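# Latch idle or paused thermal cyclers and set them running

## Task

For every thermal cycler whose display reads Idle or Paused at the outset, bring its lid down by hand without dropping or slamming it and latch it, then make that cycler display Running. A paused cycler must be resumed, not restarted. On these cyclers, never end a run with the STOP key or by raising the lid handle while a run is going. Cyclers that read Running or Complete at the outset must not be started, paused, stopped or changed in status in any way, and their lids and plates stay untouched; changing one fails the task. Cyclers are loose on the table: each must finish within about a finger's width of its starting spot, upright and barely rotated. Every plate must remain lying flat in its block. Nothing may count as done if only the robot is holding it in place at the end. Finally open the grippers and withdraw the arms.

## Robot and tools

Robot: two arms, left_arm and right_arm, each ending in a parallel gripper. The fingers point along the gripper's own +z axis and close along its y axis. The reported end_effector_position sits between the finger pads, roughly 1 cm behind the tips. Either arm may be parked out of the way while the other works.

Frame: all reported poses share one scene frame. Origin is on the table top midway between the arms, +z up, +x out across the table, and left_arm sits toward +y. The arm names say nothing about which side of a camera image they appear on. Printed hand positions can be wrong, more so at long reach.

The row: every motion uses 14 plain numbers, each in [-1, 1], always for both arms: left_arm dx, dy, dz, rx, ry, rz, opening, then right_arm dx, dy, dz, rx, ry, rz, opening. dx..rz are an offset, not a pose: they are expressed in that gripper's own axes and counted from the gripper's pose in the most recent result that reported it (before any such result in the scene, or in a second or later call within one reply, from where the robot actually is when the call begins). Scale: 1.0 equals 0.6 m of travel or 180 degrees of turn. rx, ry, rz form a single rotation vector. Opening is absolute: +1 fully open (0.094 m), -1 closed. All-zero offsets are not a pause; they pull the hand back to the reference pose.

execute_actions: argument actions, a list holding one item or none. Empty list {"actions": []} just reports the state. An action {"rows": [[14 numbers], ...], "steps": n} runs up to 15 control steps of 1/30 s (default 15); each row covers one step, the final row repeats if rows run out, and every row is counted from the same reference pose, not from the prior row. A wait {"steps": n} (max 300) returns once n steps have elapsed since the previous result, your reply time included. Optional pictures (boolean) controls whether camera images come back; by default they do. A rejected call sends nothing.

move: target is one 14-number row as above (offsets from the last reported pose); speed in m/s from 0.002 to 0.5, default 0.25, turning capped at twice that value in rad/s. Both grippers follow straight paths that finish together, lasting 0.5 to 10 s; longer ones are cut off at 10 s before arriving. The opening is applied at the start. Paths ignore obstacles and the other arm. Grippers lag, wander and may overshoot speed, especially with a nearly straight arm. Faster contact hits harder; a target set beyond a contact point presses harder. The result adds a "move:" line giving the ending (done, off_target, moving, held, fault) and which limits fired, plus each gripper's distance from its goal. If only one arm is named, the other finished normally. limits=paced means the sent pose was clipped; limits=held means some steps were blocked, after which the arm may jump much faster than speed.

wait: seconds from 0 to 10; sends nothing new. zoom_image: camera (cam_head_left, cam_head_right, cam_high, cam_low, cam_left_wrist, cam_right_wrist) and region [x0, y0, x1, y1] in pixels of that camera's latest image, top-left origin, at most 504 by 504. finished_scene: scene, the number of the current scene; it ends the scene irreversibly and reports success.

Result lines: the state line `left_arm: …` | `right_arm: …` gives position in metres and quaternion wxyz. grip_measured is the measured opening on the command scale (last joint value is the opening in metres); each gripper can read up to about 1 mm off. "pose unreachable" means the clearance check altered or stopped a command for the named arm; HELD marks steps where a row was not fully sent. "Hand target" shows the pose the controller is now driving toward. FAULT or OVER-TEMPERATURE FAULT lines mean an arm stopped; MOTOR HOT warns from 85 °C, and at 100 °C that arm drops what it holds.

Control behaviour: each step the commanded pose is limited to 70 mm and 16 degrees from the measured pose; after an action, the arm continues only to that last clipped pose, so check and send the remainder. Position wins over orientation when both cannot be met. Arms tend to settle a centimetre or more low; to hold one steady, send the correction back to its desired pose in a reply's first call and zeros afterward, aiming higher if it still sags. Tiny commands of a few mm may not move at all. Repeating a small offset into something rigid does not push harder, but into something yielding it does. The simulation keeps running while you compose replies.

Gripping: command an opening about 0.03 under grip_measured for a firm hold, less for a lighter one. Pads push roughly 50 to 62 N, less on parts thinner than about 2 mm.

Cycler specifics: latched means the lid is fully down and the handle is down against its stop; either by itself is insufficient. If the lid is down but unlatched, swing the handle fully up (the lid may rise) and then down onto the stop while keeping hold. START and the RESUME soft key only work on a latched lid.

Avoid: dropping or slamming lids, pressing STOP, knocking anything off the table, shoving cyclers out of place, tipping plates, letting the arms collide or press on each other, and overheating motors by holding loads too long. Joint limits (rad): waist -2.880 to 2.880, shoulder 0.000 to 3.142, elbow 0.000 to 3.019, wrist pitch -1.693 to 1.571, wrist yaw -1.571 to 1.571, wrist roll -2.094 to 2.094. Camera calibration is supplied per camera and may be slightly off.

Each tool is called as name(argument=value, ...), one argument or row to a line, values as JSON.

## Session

execute_actions(
  actions=[],
)

Scene clock: 0.00 s of 7800.00 s.
left_arm: end_effector_position=(+0.0881, +0.0562, +0.2004) grip_measured=+1.000 end_effector_quat_wxyz=(+0.392, +0.533, +0.749, -0.005) | right_arm: end_effector_position=(+0.5519, -0.6138, +0.3226) grip_measured=+1.000 end_effector_quat_wxyz=(+0.419, +0.713, +0.555, -0.082)
Joint positions: left_arm=[-1.97   0.471  0.541 -1.319 -0.753 -0.511  0.094] | right_arm=[-0.441  1.523  1.454 -0.752  0.521  1.206  0.094]
Joint velocities: left_arm=[ 0.005 -0.015 -0.022  0.007 -0.007  0.037  0.   ] | right_arm=[-0.015 -0.015  0.007 -0.007 -0.022  0.066  0.   ]
Hand target (left_arm): +0.086, +0.051, +0.215; +0.397, +0.527, +0.751, -0.020
Hand target (right_arm): +0.557, -0.616, +0.333; +0.428, +0.712, +0.551, -0.077
camera_calibration (this result's frames):
cam_left_wrist: T_world_to_cam=[[-0.809557, -0.418202, -0.411975, 0.176872], [-0.425964, 0.901376, -0.0779543, 0.00384931], [0.403945, 0.112378, -0.907854, 0.263497], [0, 0, 0, 1]] pos_world=[0.0383897, 0.0408875, 0.312384]
cam_right_wrist: T_world_to_cam=[[-0.869217, 0.0259343, -0.49375, 0.657191], [0.0940887, 0.989051, -0.113688, 0.595616], [0.485395, -0.145275, -0.862141, 0.0413496], [0, 0, 0, 1]] pos_world=[0.49513, -0.600132, 0.427851]

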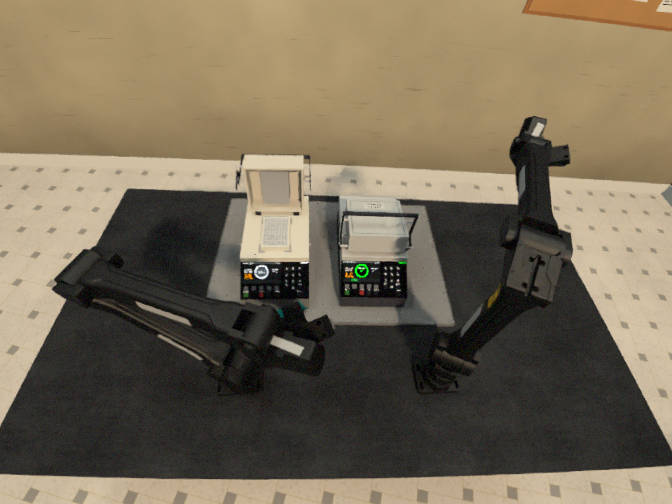

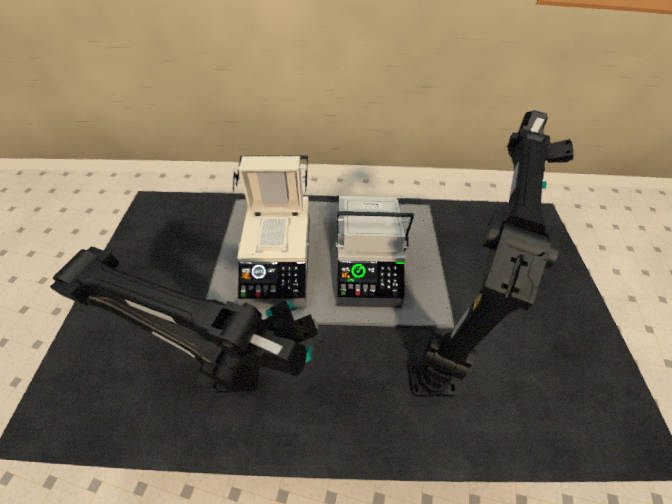

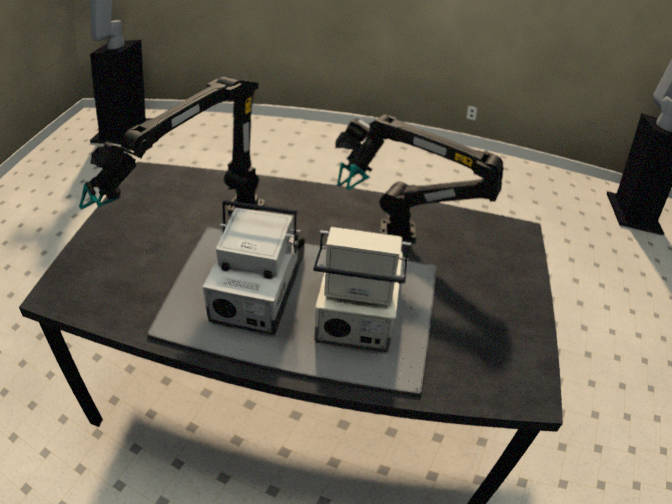

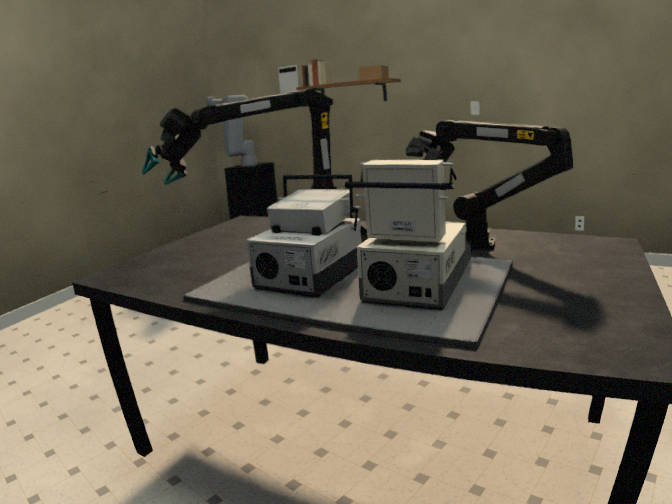

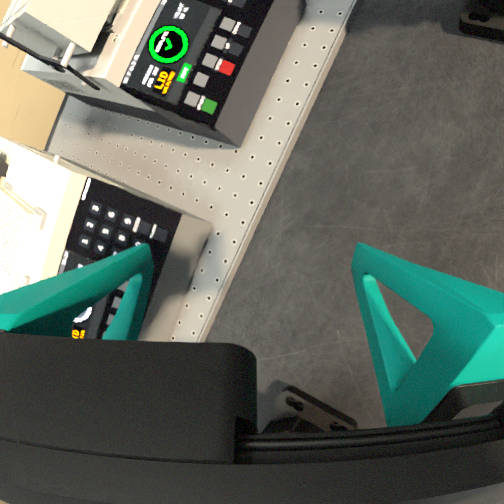

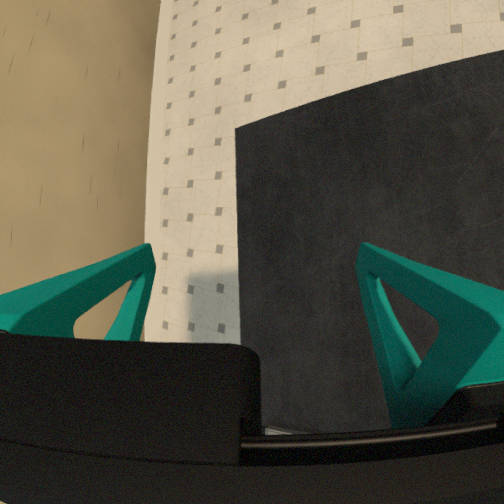

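move(
  target=[-0.14,0.69,0.03,0.18,0.186,0.1,1,0,0,0,0,0,0,1],
  speed=0.25,
)

Scene clock: 32.07 s of 7800.00 s.
left_arm: end_effector_position=(+0.4272, +0.1572, +0.4009) grip_measured=+1.000 end_effector_quat_wxyz=(+0.090, +0.699, +0.707, +0.061) | right_arm: end_effector_position=(+0.5519, -0.6138, +0.3226) grip_measured=+1.000 end_effector_quat_wxyz=(+0.419, +0.713, +0.555, -0.082)
Joint positions: left_arm=[-0.305  1.332  1.669 -1.69  -0.006  1.347  0.094] | right_arm=[-0.441  1.523  1.454 -0.752  0.521  1.206  0.094]
Joint velocities: left_arm=[ 0.005 -0.005  0.017  0.017  0.051  0.007  0.   ] | right_arm=[ 0.005 -0.005  0.017  0.022 -0.051  0.022  0.   ]
Hand target (left_arm): +0.432, +0.158, +0.418; +0.101, +0.701, +0.703, +0.071
Hand target (right_arm): +0.552, -0.614, +0.323; +0.419, +0.713, +0.555, -0.082
Off the commanded pose (left_arm): 0.016 m, 13 deg.
Off the commanded pose (right_arm): 0.000 m, 0 deg.
joint sent to its limit (left arm) — the command would take joint 4 (wrist pitch) past its lower limit, so that joint was sent only as far as its limit.
After step 90, 26.77 s passed at rest.
move: off_target (left_arm)
camera_calibration (this result's frames):
cam_left_wrist: T_world_to_cam=[[-0.978778, -0.00445897, -0.204874, 0.500475], [-0.115374, 0.838243, 0.532952, -0.294741], [0.169358, 0.545279, -0.820968, 0.294484], [0, 0, 0, 1]] pos_world=[0.405975, 0.0887205, 0.50138]
cam_right_wrist: T_world_to_cam=[[-0.869217, 0.0259343, -0.49375, 0.657191], [0.0940887, 0.989051, -0.113688, 0.595616], [0.485395, -0.145275, -0.862141, 0.0413496], [0, 0, 0, 1]] pos_world=[0.49513, -0.600132, 0.427851]

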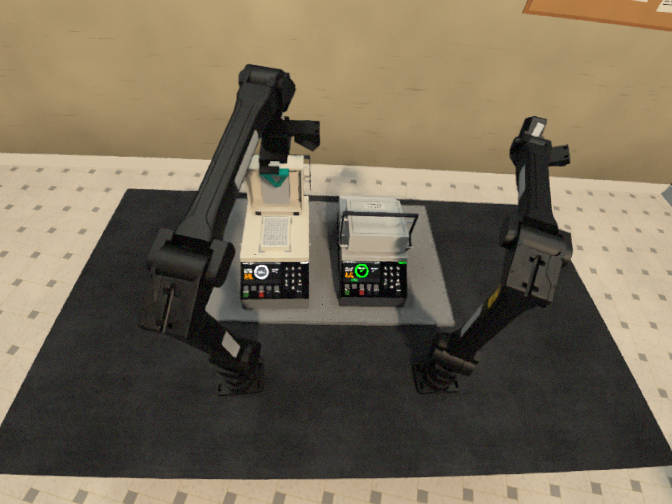

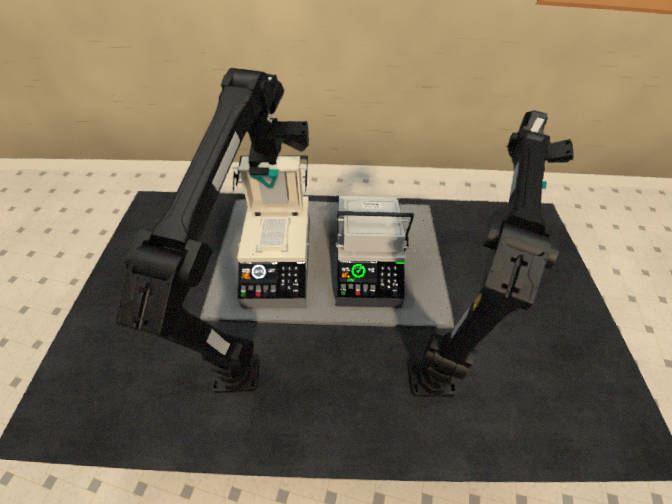

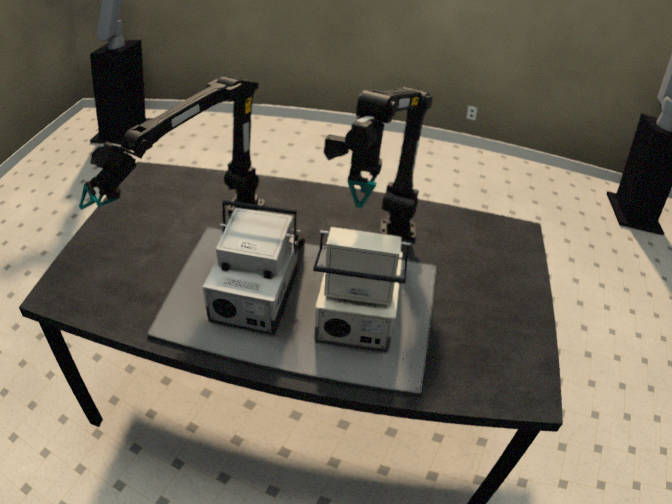

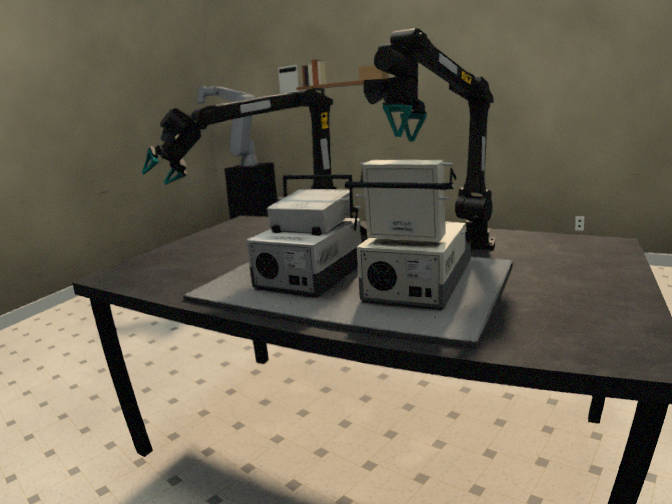

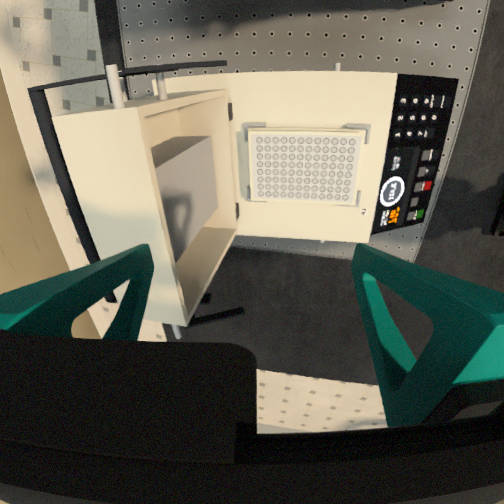

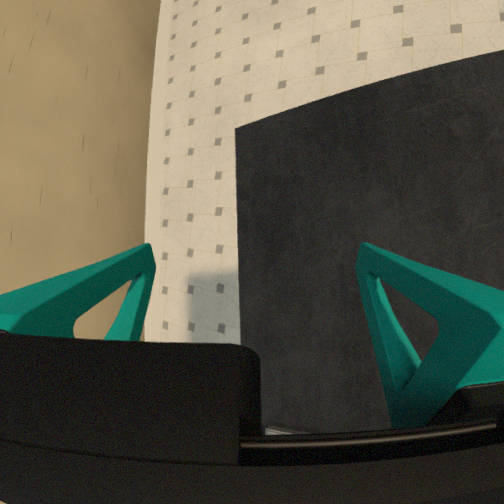

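move(
  target=[0,0.36,0.1,0,0,0,0.2,0,0,0,0,0,0,1],
  speed=0.2,
)

Scene clock: 45.83 s of 7800.00 s.
left_arm: end_effector_position=(+0.6469, +0.1567, +0.3631) grip_measured=+0.203 end_effector_quat_wxyz=(+0.100, +0.696, +0.708, +0.070) | right_arm: end_effector_position=(+0.5519, -0.6138, +0.3226) grip_measured=+1.000 end_effector_quat_wxyz=(+0.419, +0.713, +0.555, -0.082)
Joint positions: left_arm=[-0.229  1.912  2.278 -1.693  0.007  1.417  0.057] | right_arm=[-0.441  1.523  1.454 -0.752  0.521  1.206  0.094]
Joint velocities: left_arm=[-0.005 -0.015 -0.002  0.002  0.037 -0.022 -0.   ] | right_arm=[-0.005  0.005  0.012 -0.002  0.022 -0.007  0.   ]
Hand target (left_arm): +0.649, +0.160, +0.387; +0.118, +0.696, +0.704, +0.084
Hand target (right_arm): +0.552, -0.614, +0.323; +0.419, +0.713, +0.555, -0.082
Off the commanded pose (left_arm): 0.026 m, 2 deg.
Off the commanded pose (right_arm): 0.000 m, 0 deg.
joint sent to its limit (left arm) — the command would take joint 4 (wrist pitch) past its lower limit, so that joint was sent only as far as its limit.
After step 90, 9.03 s passed at rest.
move: off_target (left_arm)
camera_calibration (this result's frames):
cam_left_wrist: T_world_to_cam=[[-0.972949, -0.00996356, -0.230805, 0.714228], [-0.134057, 0.838007, 0.528936, -0.235232], [0.188146, 0.545569, -0.816674, 0.212748], [0, 0, 0, 1]] pos_world=[0.623345, 0.0881736, 0.463016]
cam_right_wrist: T_world_to_cam=[[-0.869217, 0.0259343, -0.49375, 0.657191], [0.0940887, 0.989051, -0.113688, 0.595616], [0.485395, -0.145275, -0.862141, 0.0413496], [0, 0, 0, 1]] pos_world=[0.49513, -0.600132, 0.427851]

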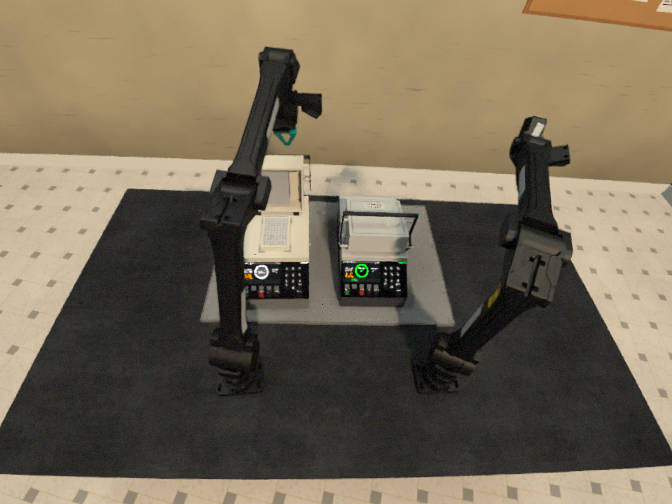

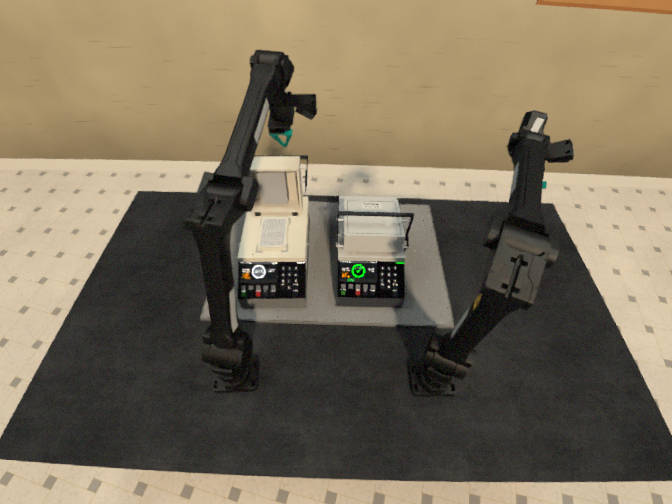

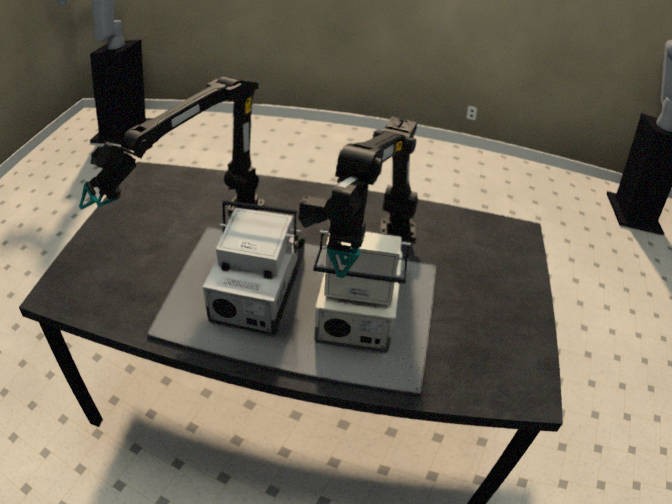

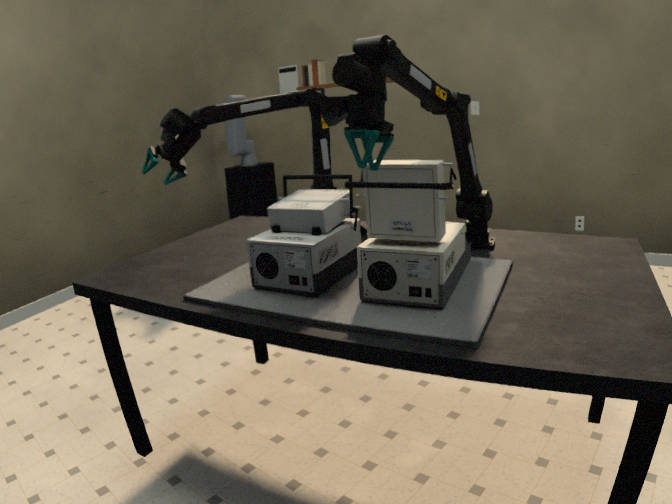

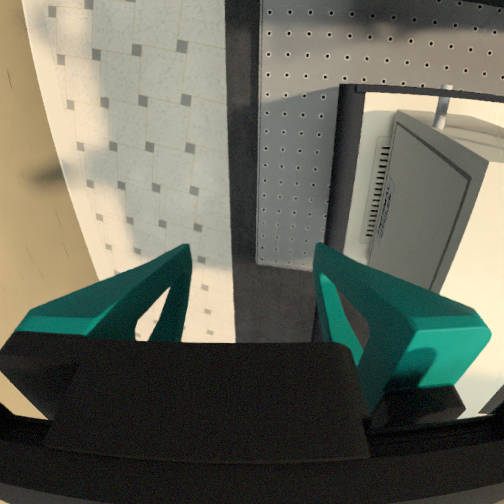

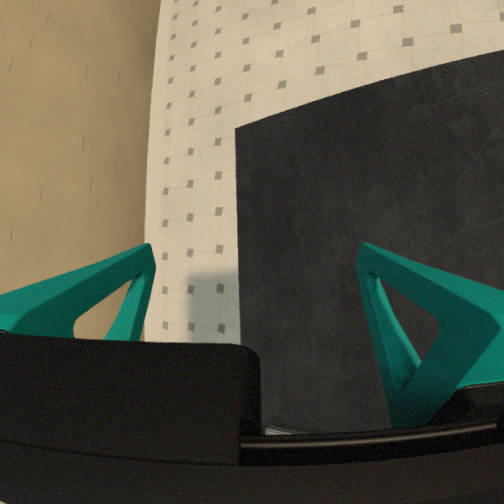

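move(
  target=[0,-0.06,-0.03,0,0,0,-0.2,0,0,0,0,0,0,1],
  speed=0.08,
)

zoom_image(
  camera="cam_low",
  region=[300,100,500,260],
)

Scene clock: 54.83 s of 7800.00 s.
left_arm: end_effector_position=(+0.6072, +0.1614, +0.3599) grip_measured=-0.197 end_effector_quat_wxyz=(+0.084, +0.698, +0.709, +0.058) | right_arm: end_effector_position=(+0.5519, -0.6138, +0.3226) grip_measured=+1.000 end_effector_quat_wxyz=(+0.419, +0.713, +0.555, -0.082)
Joint positions: left_arm=[-0.23   1.803  2.115 -1.679  0.007  1.418  0.038] | right_arm=[-0.441  1.523  1.454 -0.752  0.521  1.206  0.094]
Joint velocities: left_arm=[ 0.005 -0.005  0.012 -0.017 -0.022 -0.007 -0.   ] | right_arm=[-0.005  0.015 -0.012 -0.012 -0.051  0.022  0.   ]
Hand target (left_arm): +0.608, +0.156, +0.372; +0.100, +0.696, +0.708, +0.070
Hand target (right_arm): +0.552, -0.614, +0.323; +0.419, +0.713, +0.555, -0.082
Off the commanded pose (left_arm): 0.013 m, 2 deg.
Off the commanded pose (right_arm): 0.000 m, 0 deg.
After step 90, 5.00 s passed at rest.
move: off_target (left_arm)
camera_calibration (this result's frames):
cam_left_wrist: T_world_to_cam=[[-0.981423, -0.00730229, -0.191715, 0.665523], [-0.111411, 0.835213, 0.538522, -0.259598], [0.15619, 0.549878, -0.820511, 0.235109], [0, 0, 0, 1]] pos_world=[0.587516, 0.0923981, 0.460299]
cam_right_wrist: T_world_to_cam=[[-0.869217, 0.0259343, -0.49375, 0.657191], [0.0940887, 0.989051, -0.113688, 0.595616], [0.485395, -0.145275, -0.862141, 0.0413496], [0, 0, 0, 1]] pos_world=[0.49513, -0.600132, 0.427851]

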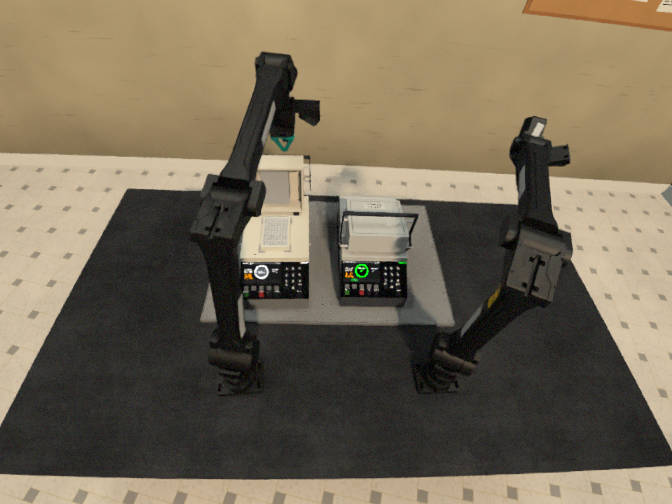

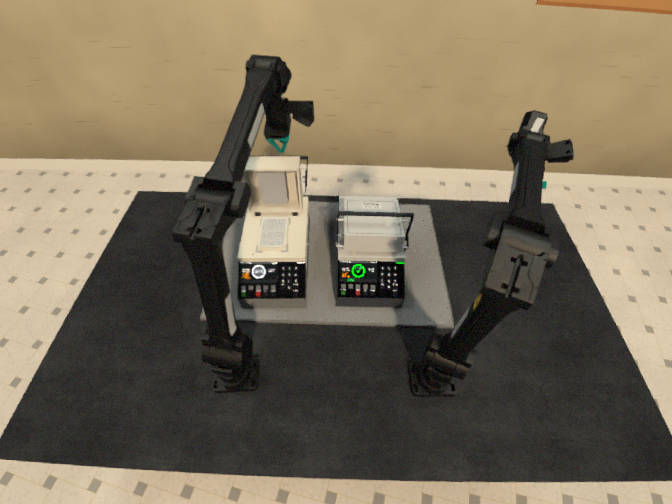

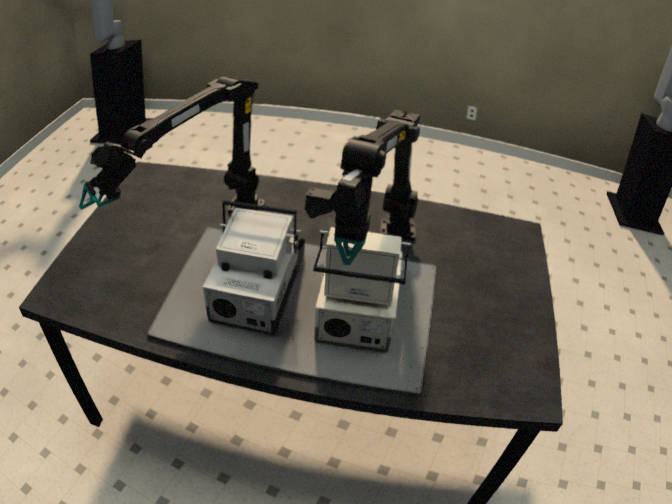

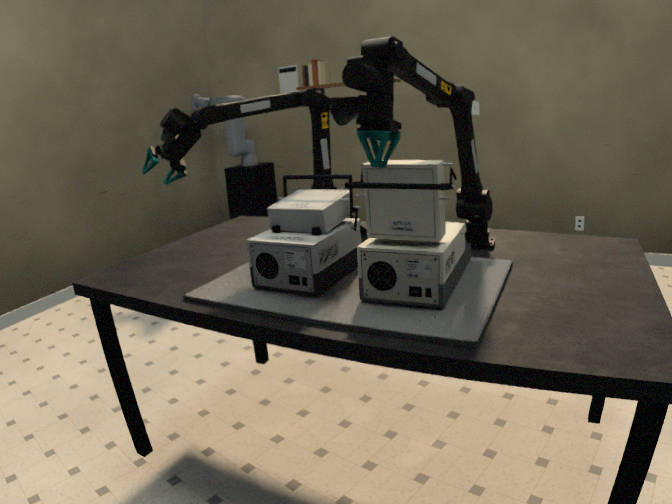

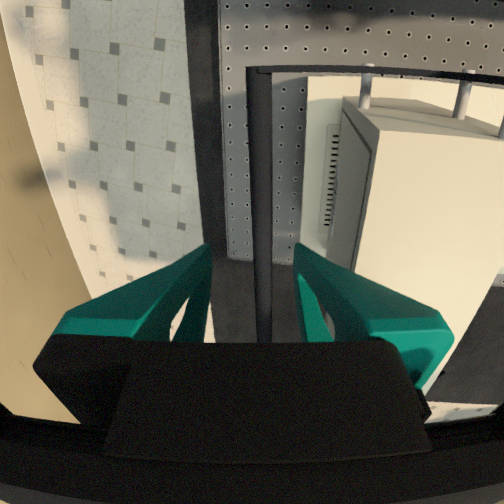

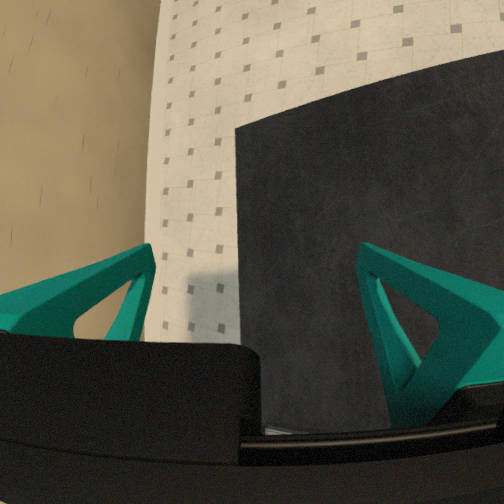

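Region (300, 100, 500, 260) of cam_low's 672x504 image, scaled by 2.520, with more detail than that image has; it fills the top 403 rows of this view, and the rest is white.

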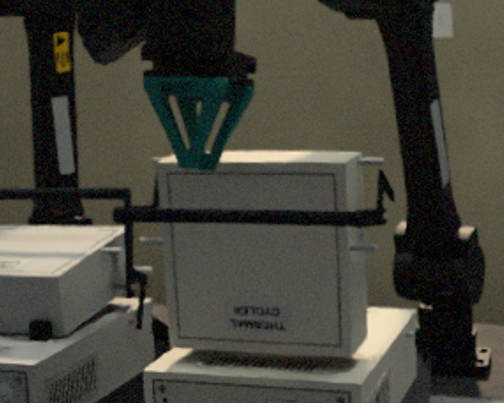

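move(
  target=[0,-0.012,0.065,0,0,0,-0.2,0,0,0,0,0,0,1],
  speed=0.05,
)

zoom_image(
  camera="cam_low",
  region=[300,100,500,260],
)

Scene clock: 63.23 s of 7800.00 s.
left_arm: end_effector_position=(+0.6116, +0.1608, +0.3061) grip_measured=-0.198 end_effector_quat_wxyz=(+0.070, +0.699, +0.710, +0.048) | right_arm: end_effector_position=(+0.5519, -0.6138, +0.3226) grip_measured=+1.000 end_effector_quat_wxyz=(+0.419, +0.713, +0.555, -0.082)
Joint positions: left_arm=[-0.23   1.803  1.975 -1.573  0.007  1.418  0.038] | right_arm=[-0.441  1.523  1.454 -0.752  0.521  1.206  0.094]
Joint velocities: left_arm=[ 0.005 -0.015  0.007  0.007 -0.022 -0.037 -0.001] | right_arm=[-0.015 -0.005  0.017  0.027 -0.081 -0.022  0.   ]
Hand target (left_arm): +0.608, +0.160, +0.320; +0.084, +0.698, +0.709, +0.058
Hand target (right_arm): +0.552, -0.614, +0.323; +0.419, +0.713, +0.555, -0.082
Off the commanded pose (left_arm): 0.015 m, 2 deg.
Off the commanded pose (right_arm): 0.000 m, 0 deg.
After step 90, 4.33 s passed at rest.
move: off_target (left_arm)
camera_calibration (this result's frames):
cam_left_wrist: T_world_to_cam=[[-0.987435, -0.00647364, -0.157891, 0.652752], [-0.0927619, 0.832643, 0.545987, -0.24293], [0.127932, 0.553773, -0.822781, 0.208007], [0, 0, 0, 1]] pos_world=[0.595405, 0.0913107, 0.406844]
cam_right_wrist: T_world_to_cam=[[-0.869217, 0.0259343, -0.49375, 0.657191], [0.0940887, 0.989051, -0.113688, 0.595616], [0.485395, -0.145275, -0.862141, 0.0413496], [0, 0, 0, 1]] pos_world=[0.49513, -0.600132, 0.427851]

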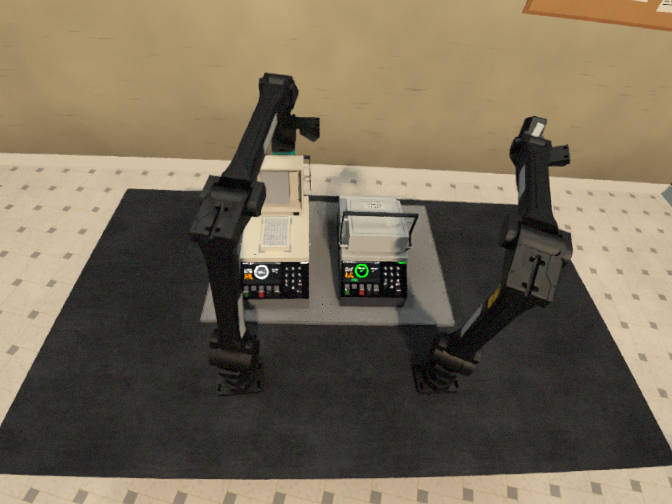

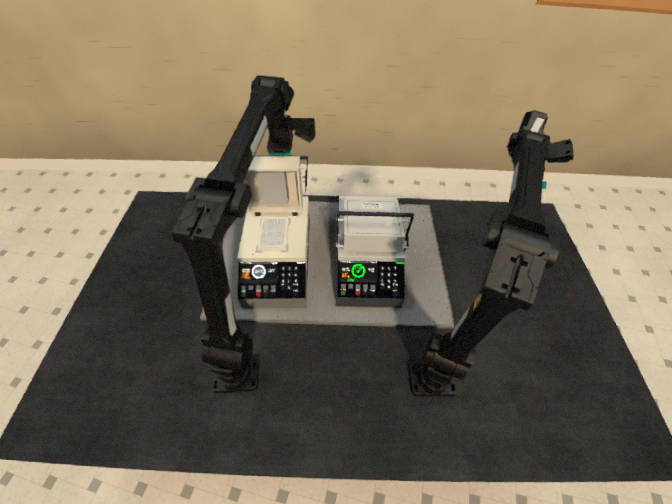

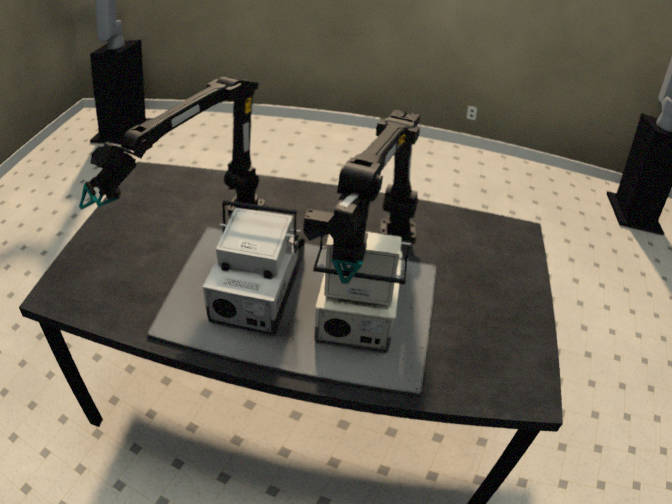

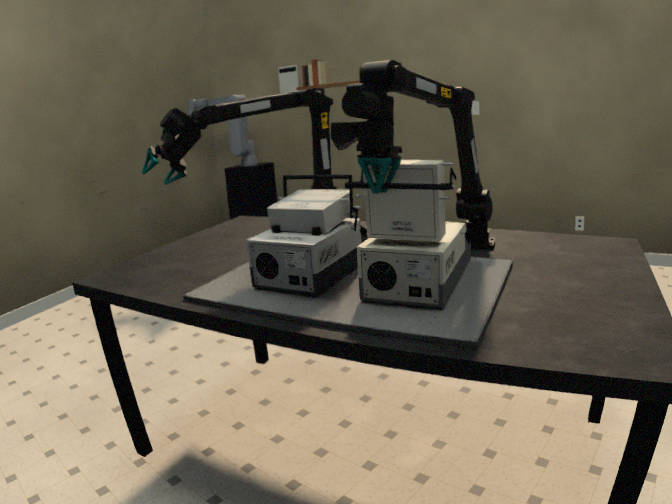

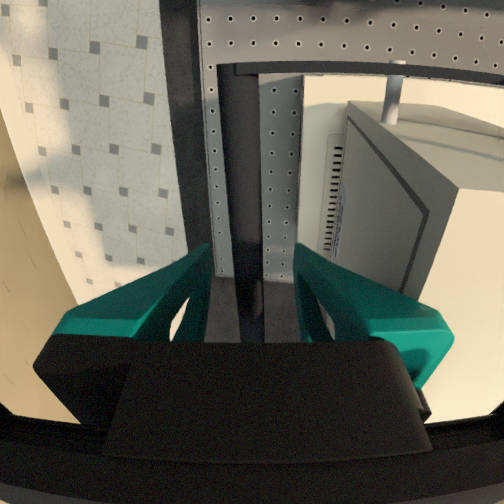

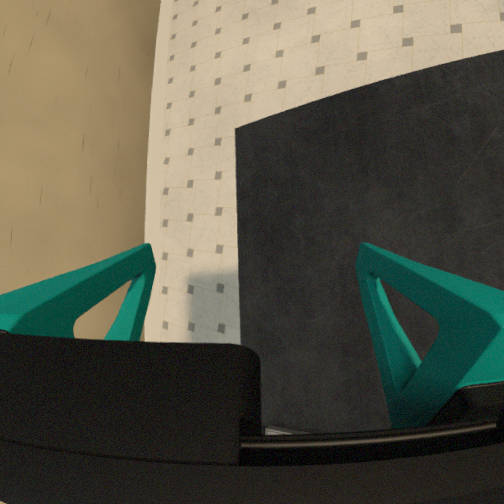

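Region (300, 100, 500, 260) of cam_low's 672x504 image, scaled by 2.520, with more detail than that image has; it fills the top 403 rows of this view, and the rest is white.

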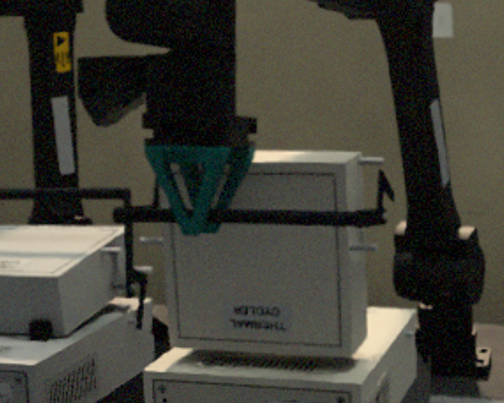

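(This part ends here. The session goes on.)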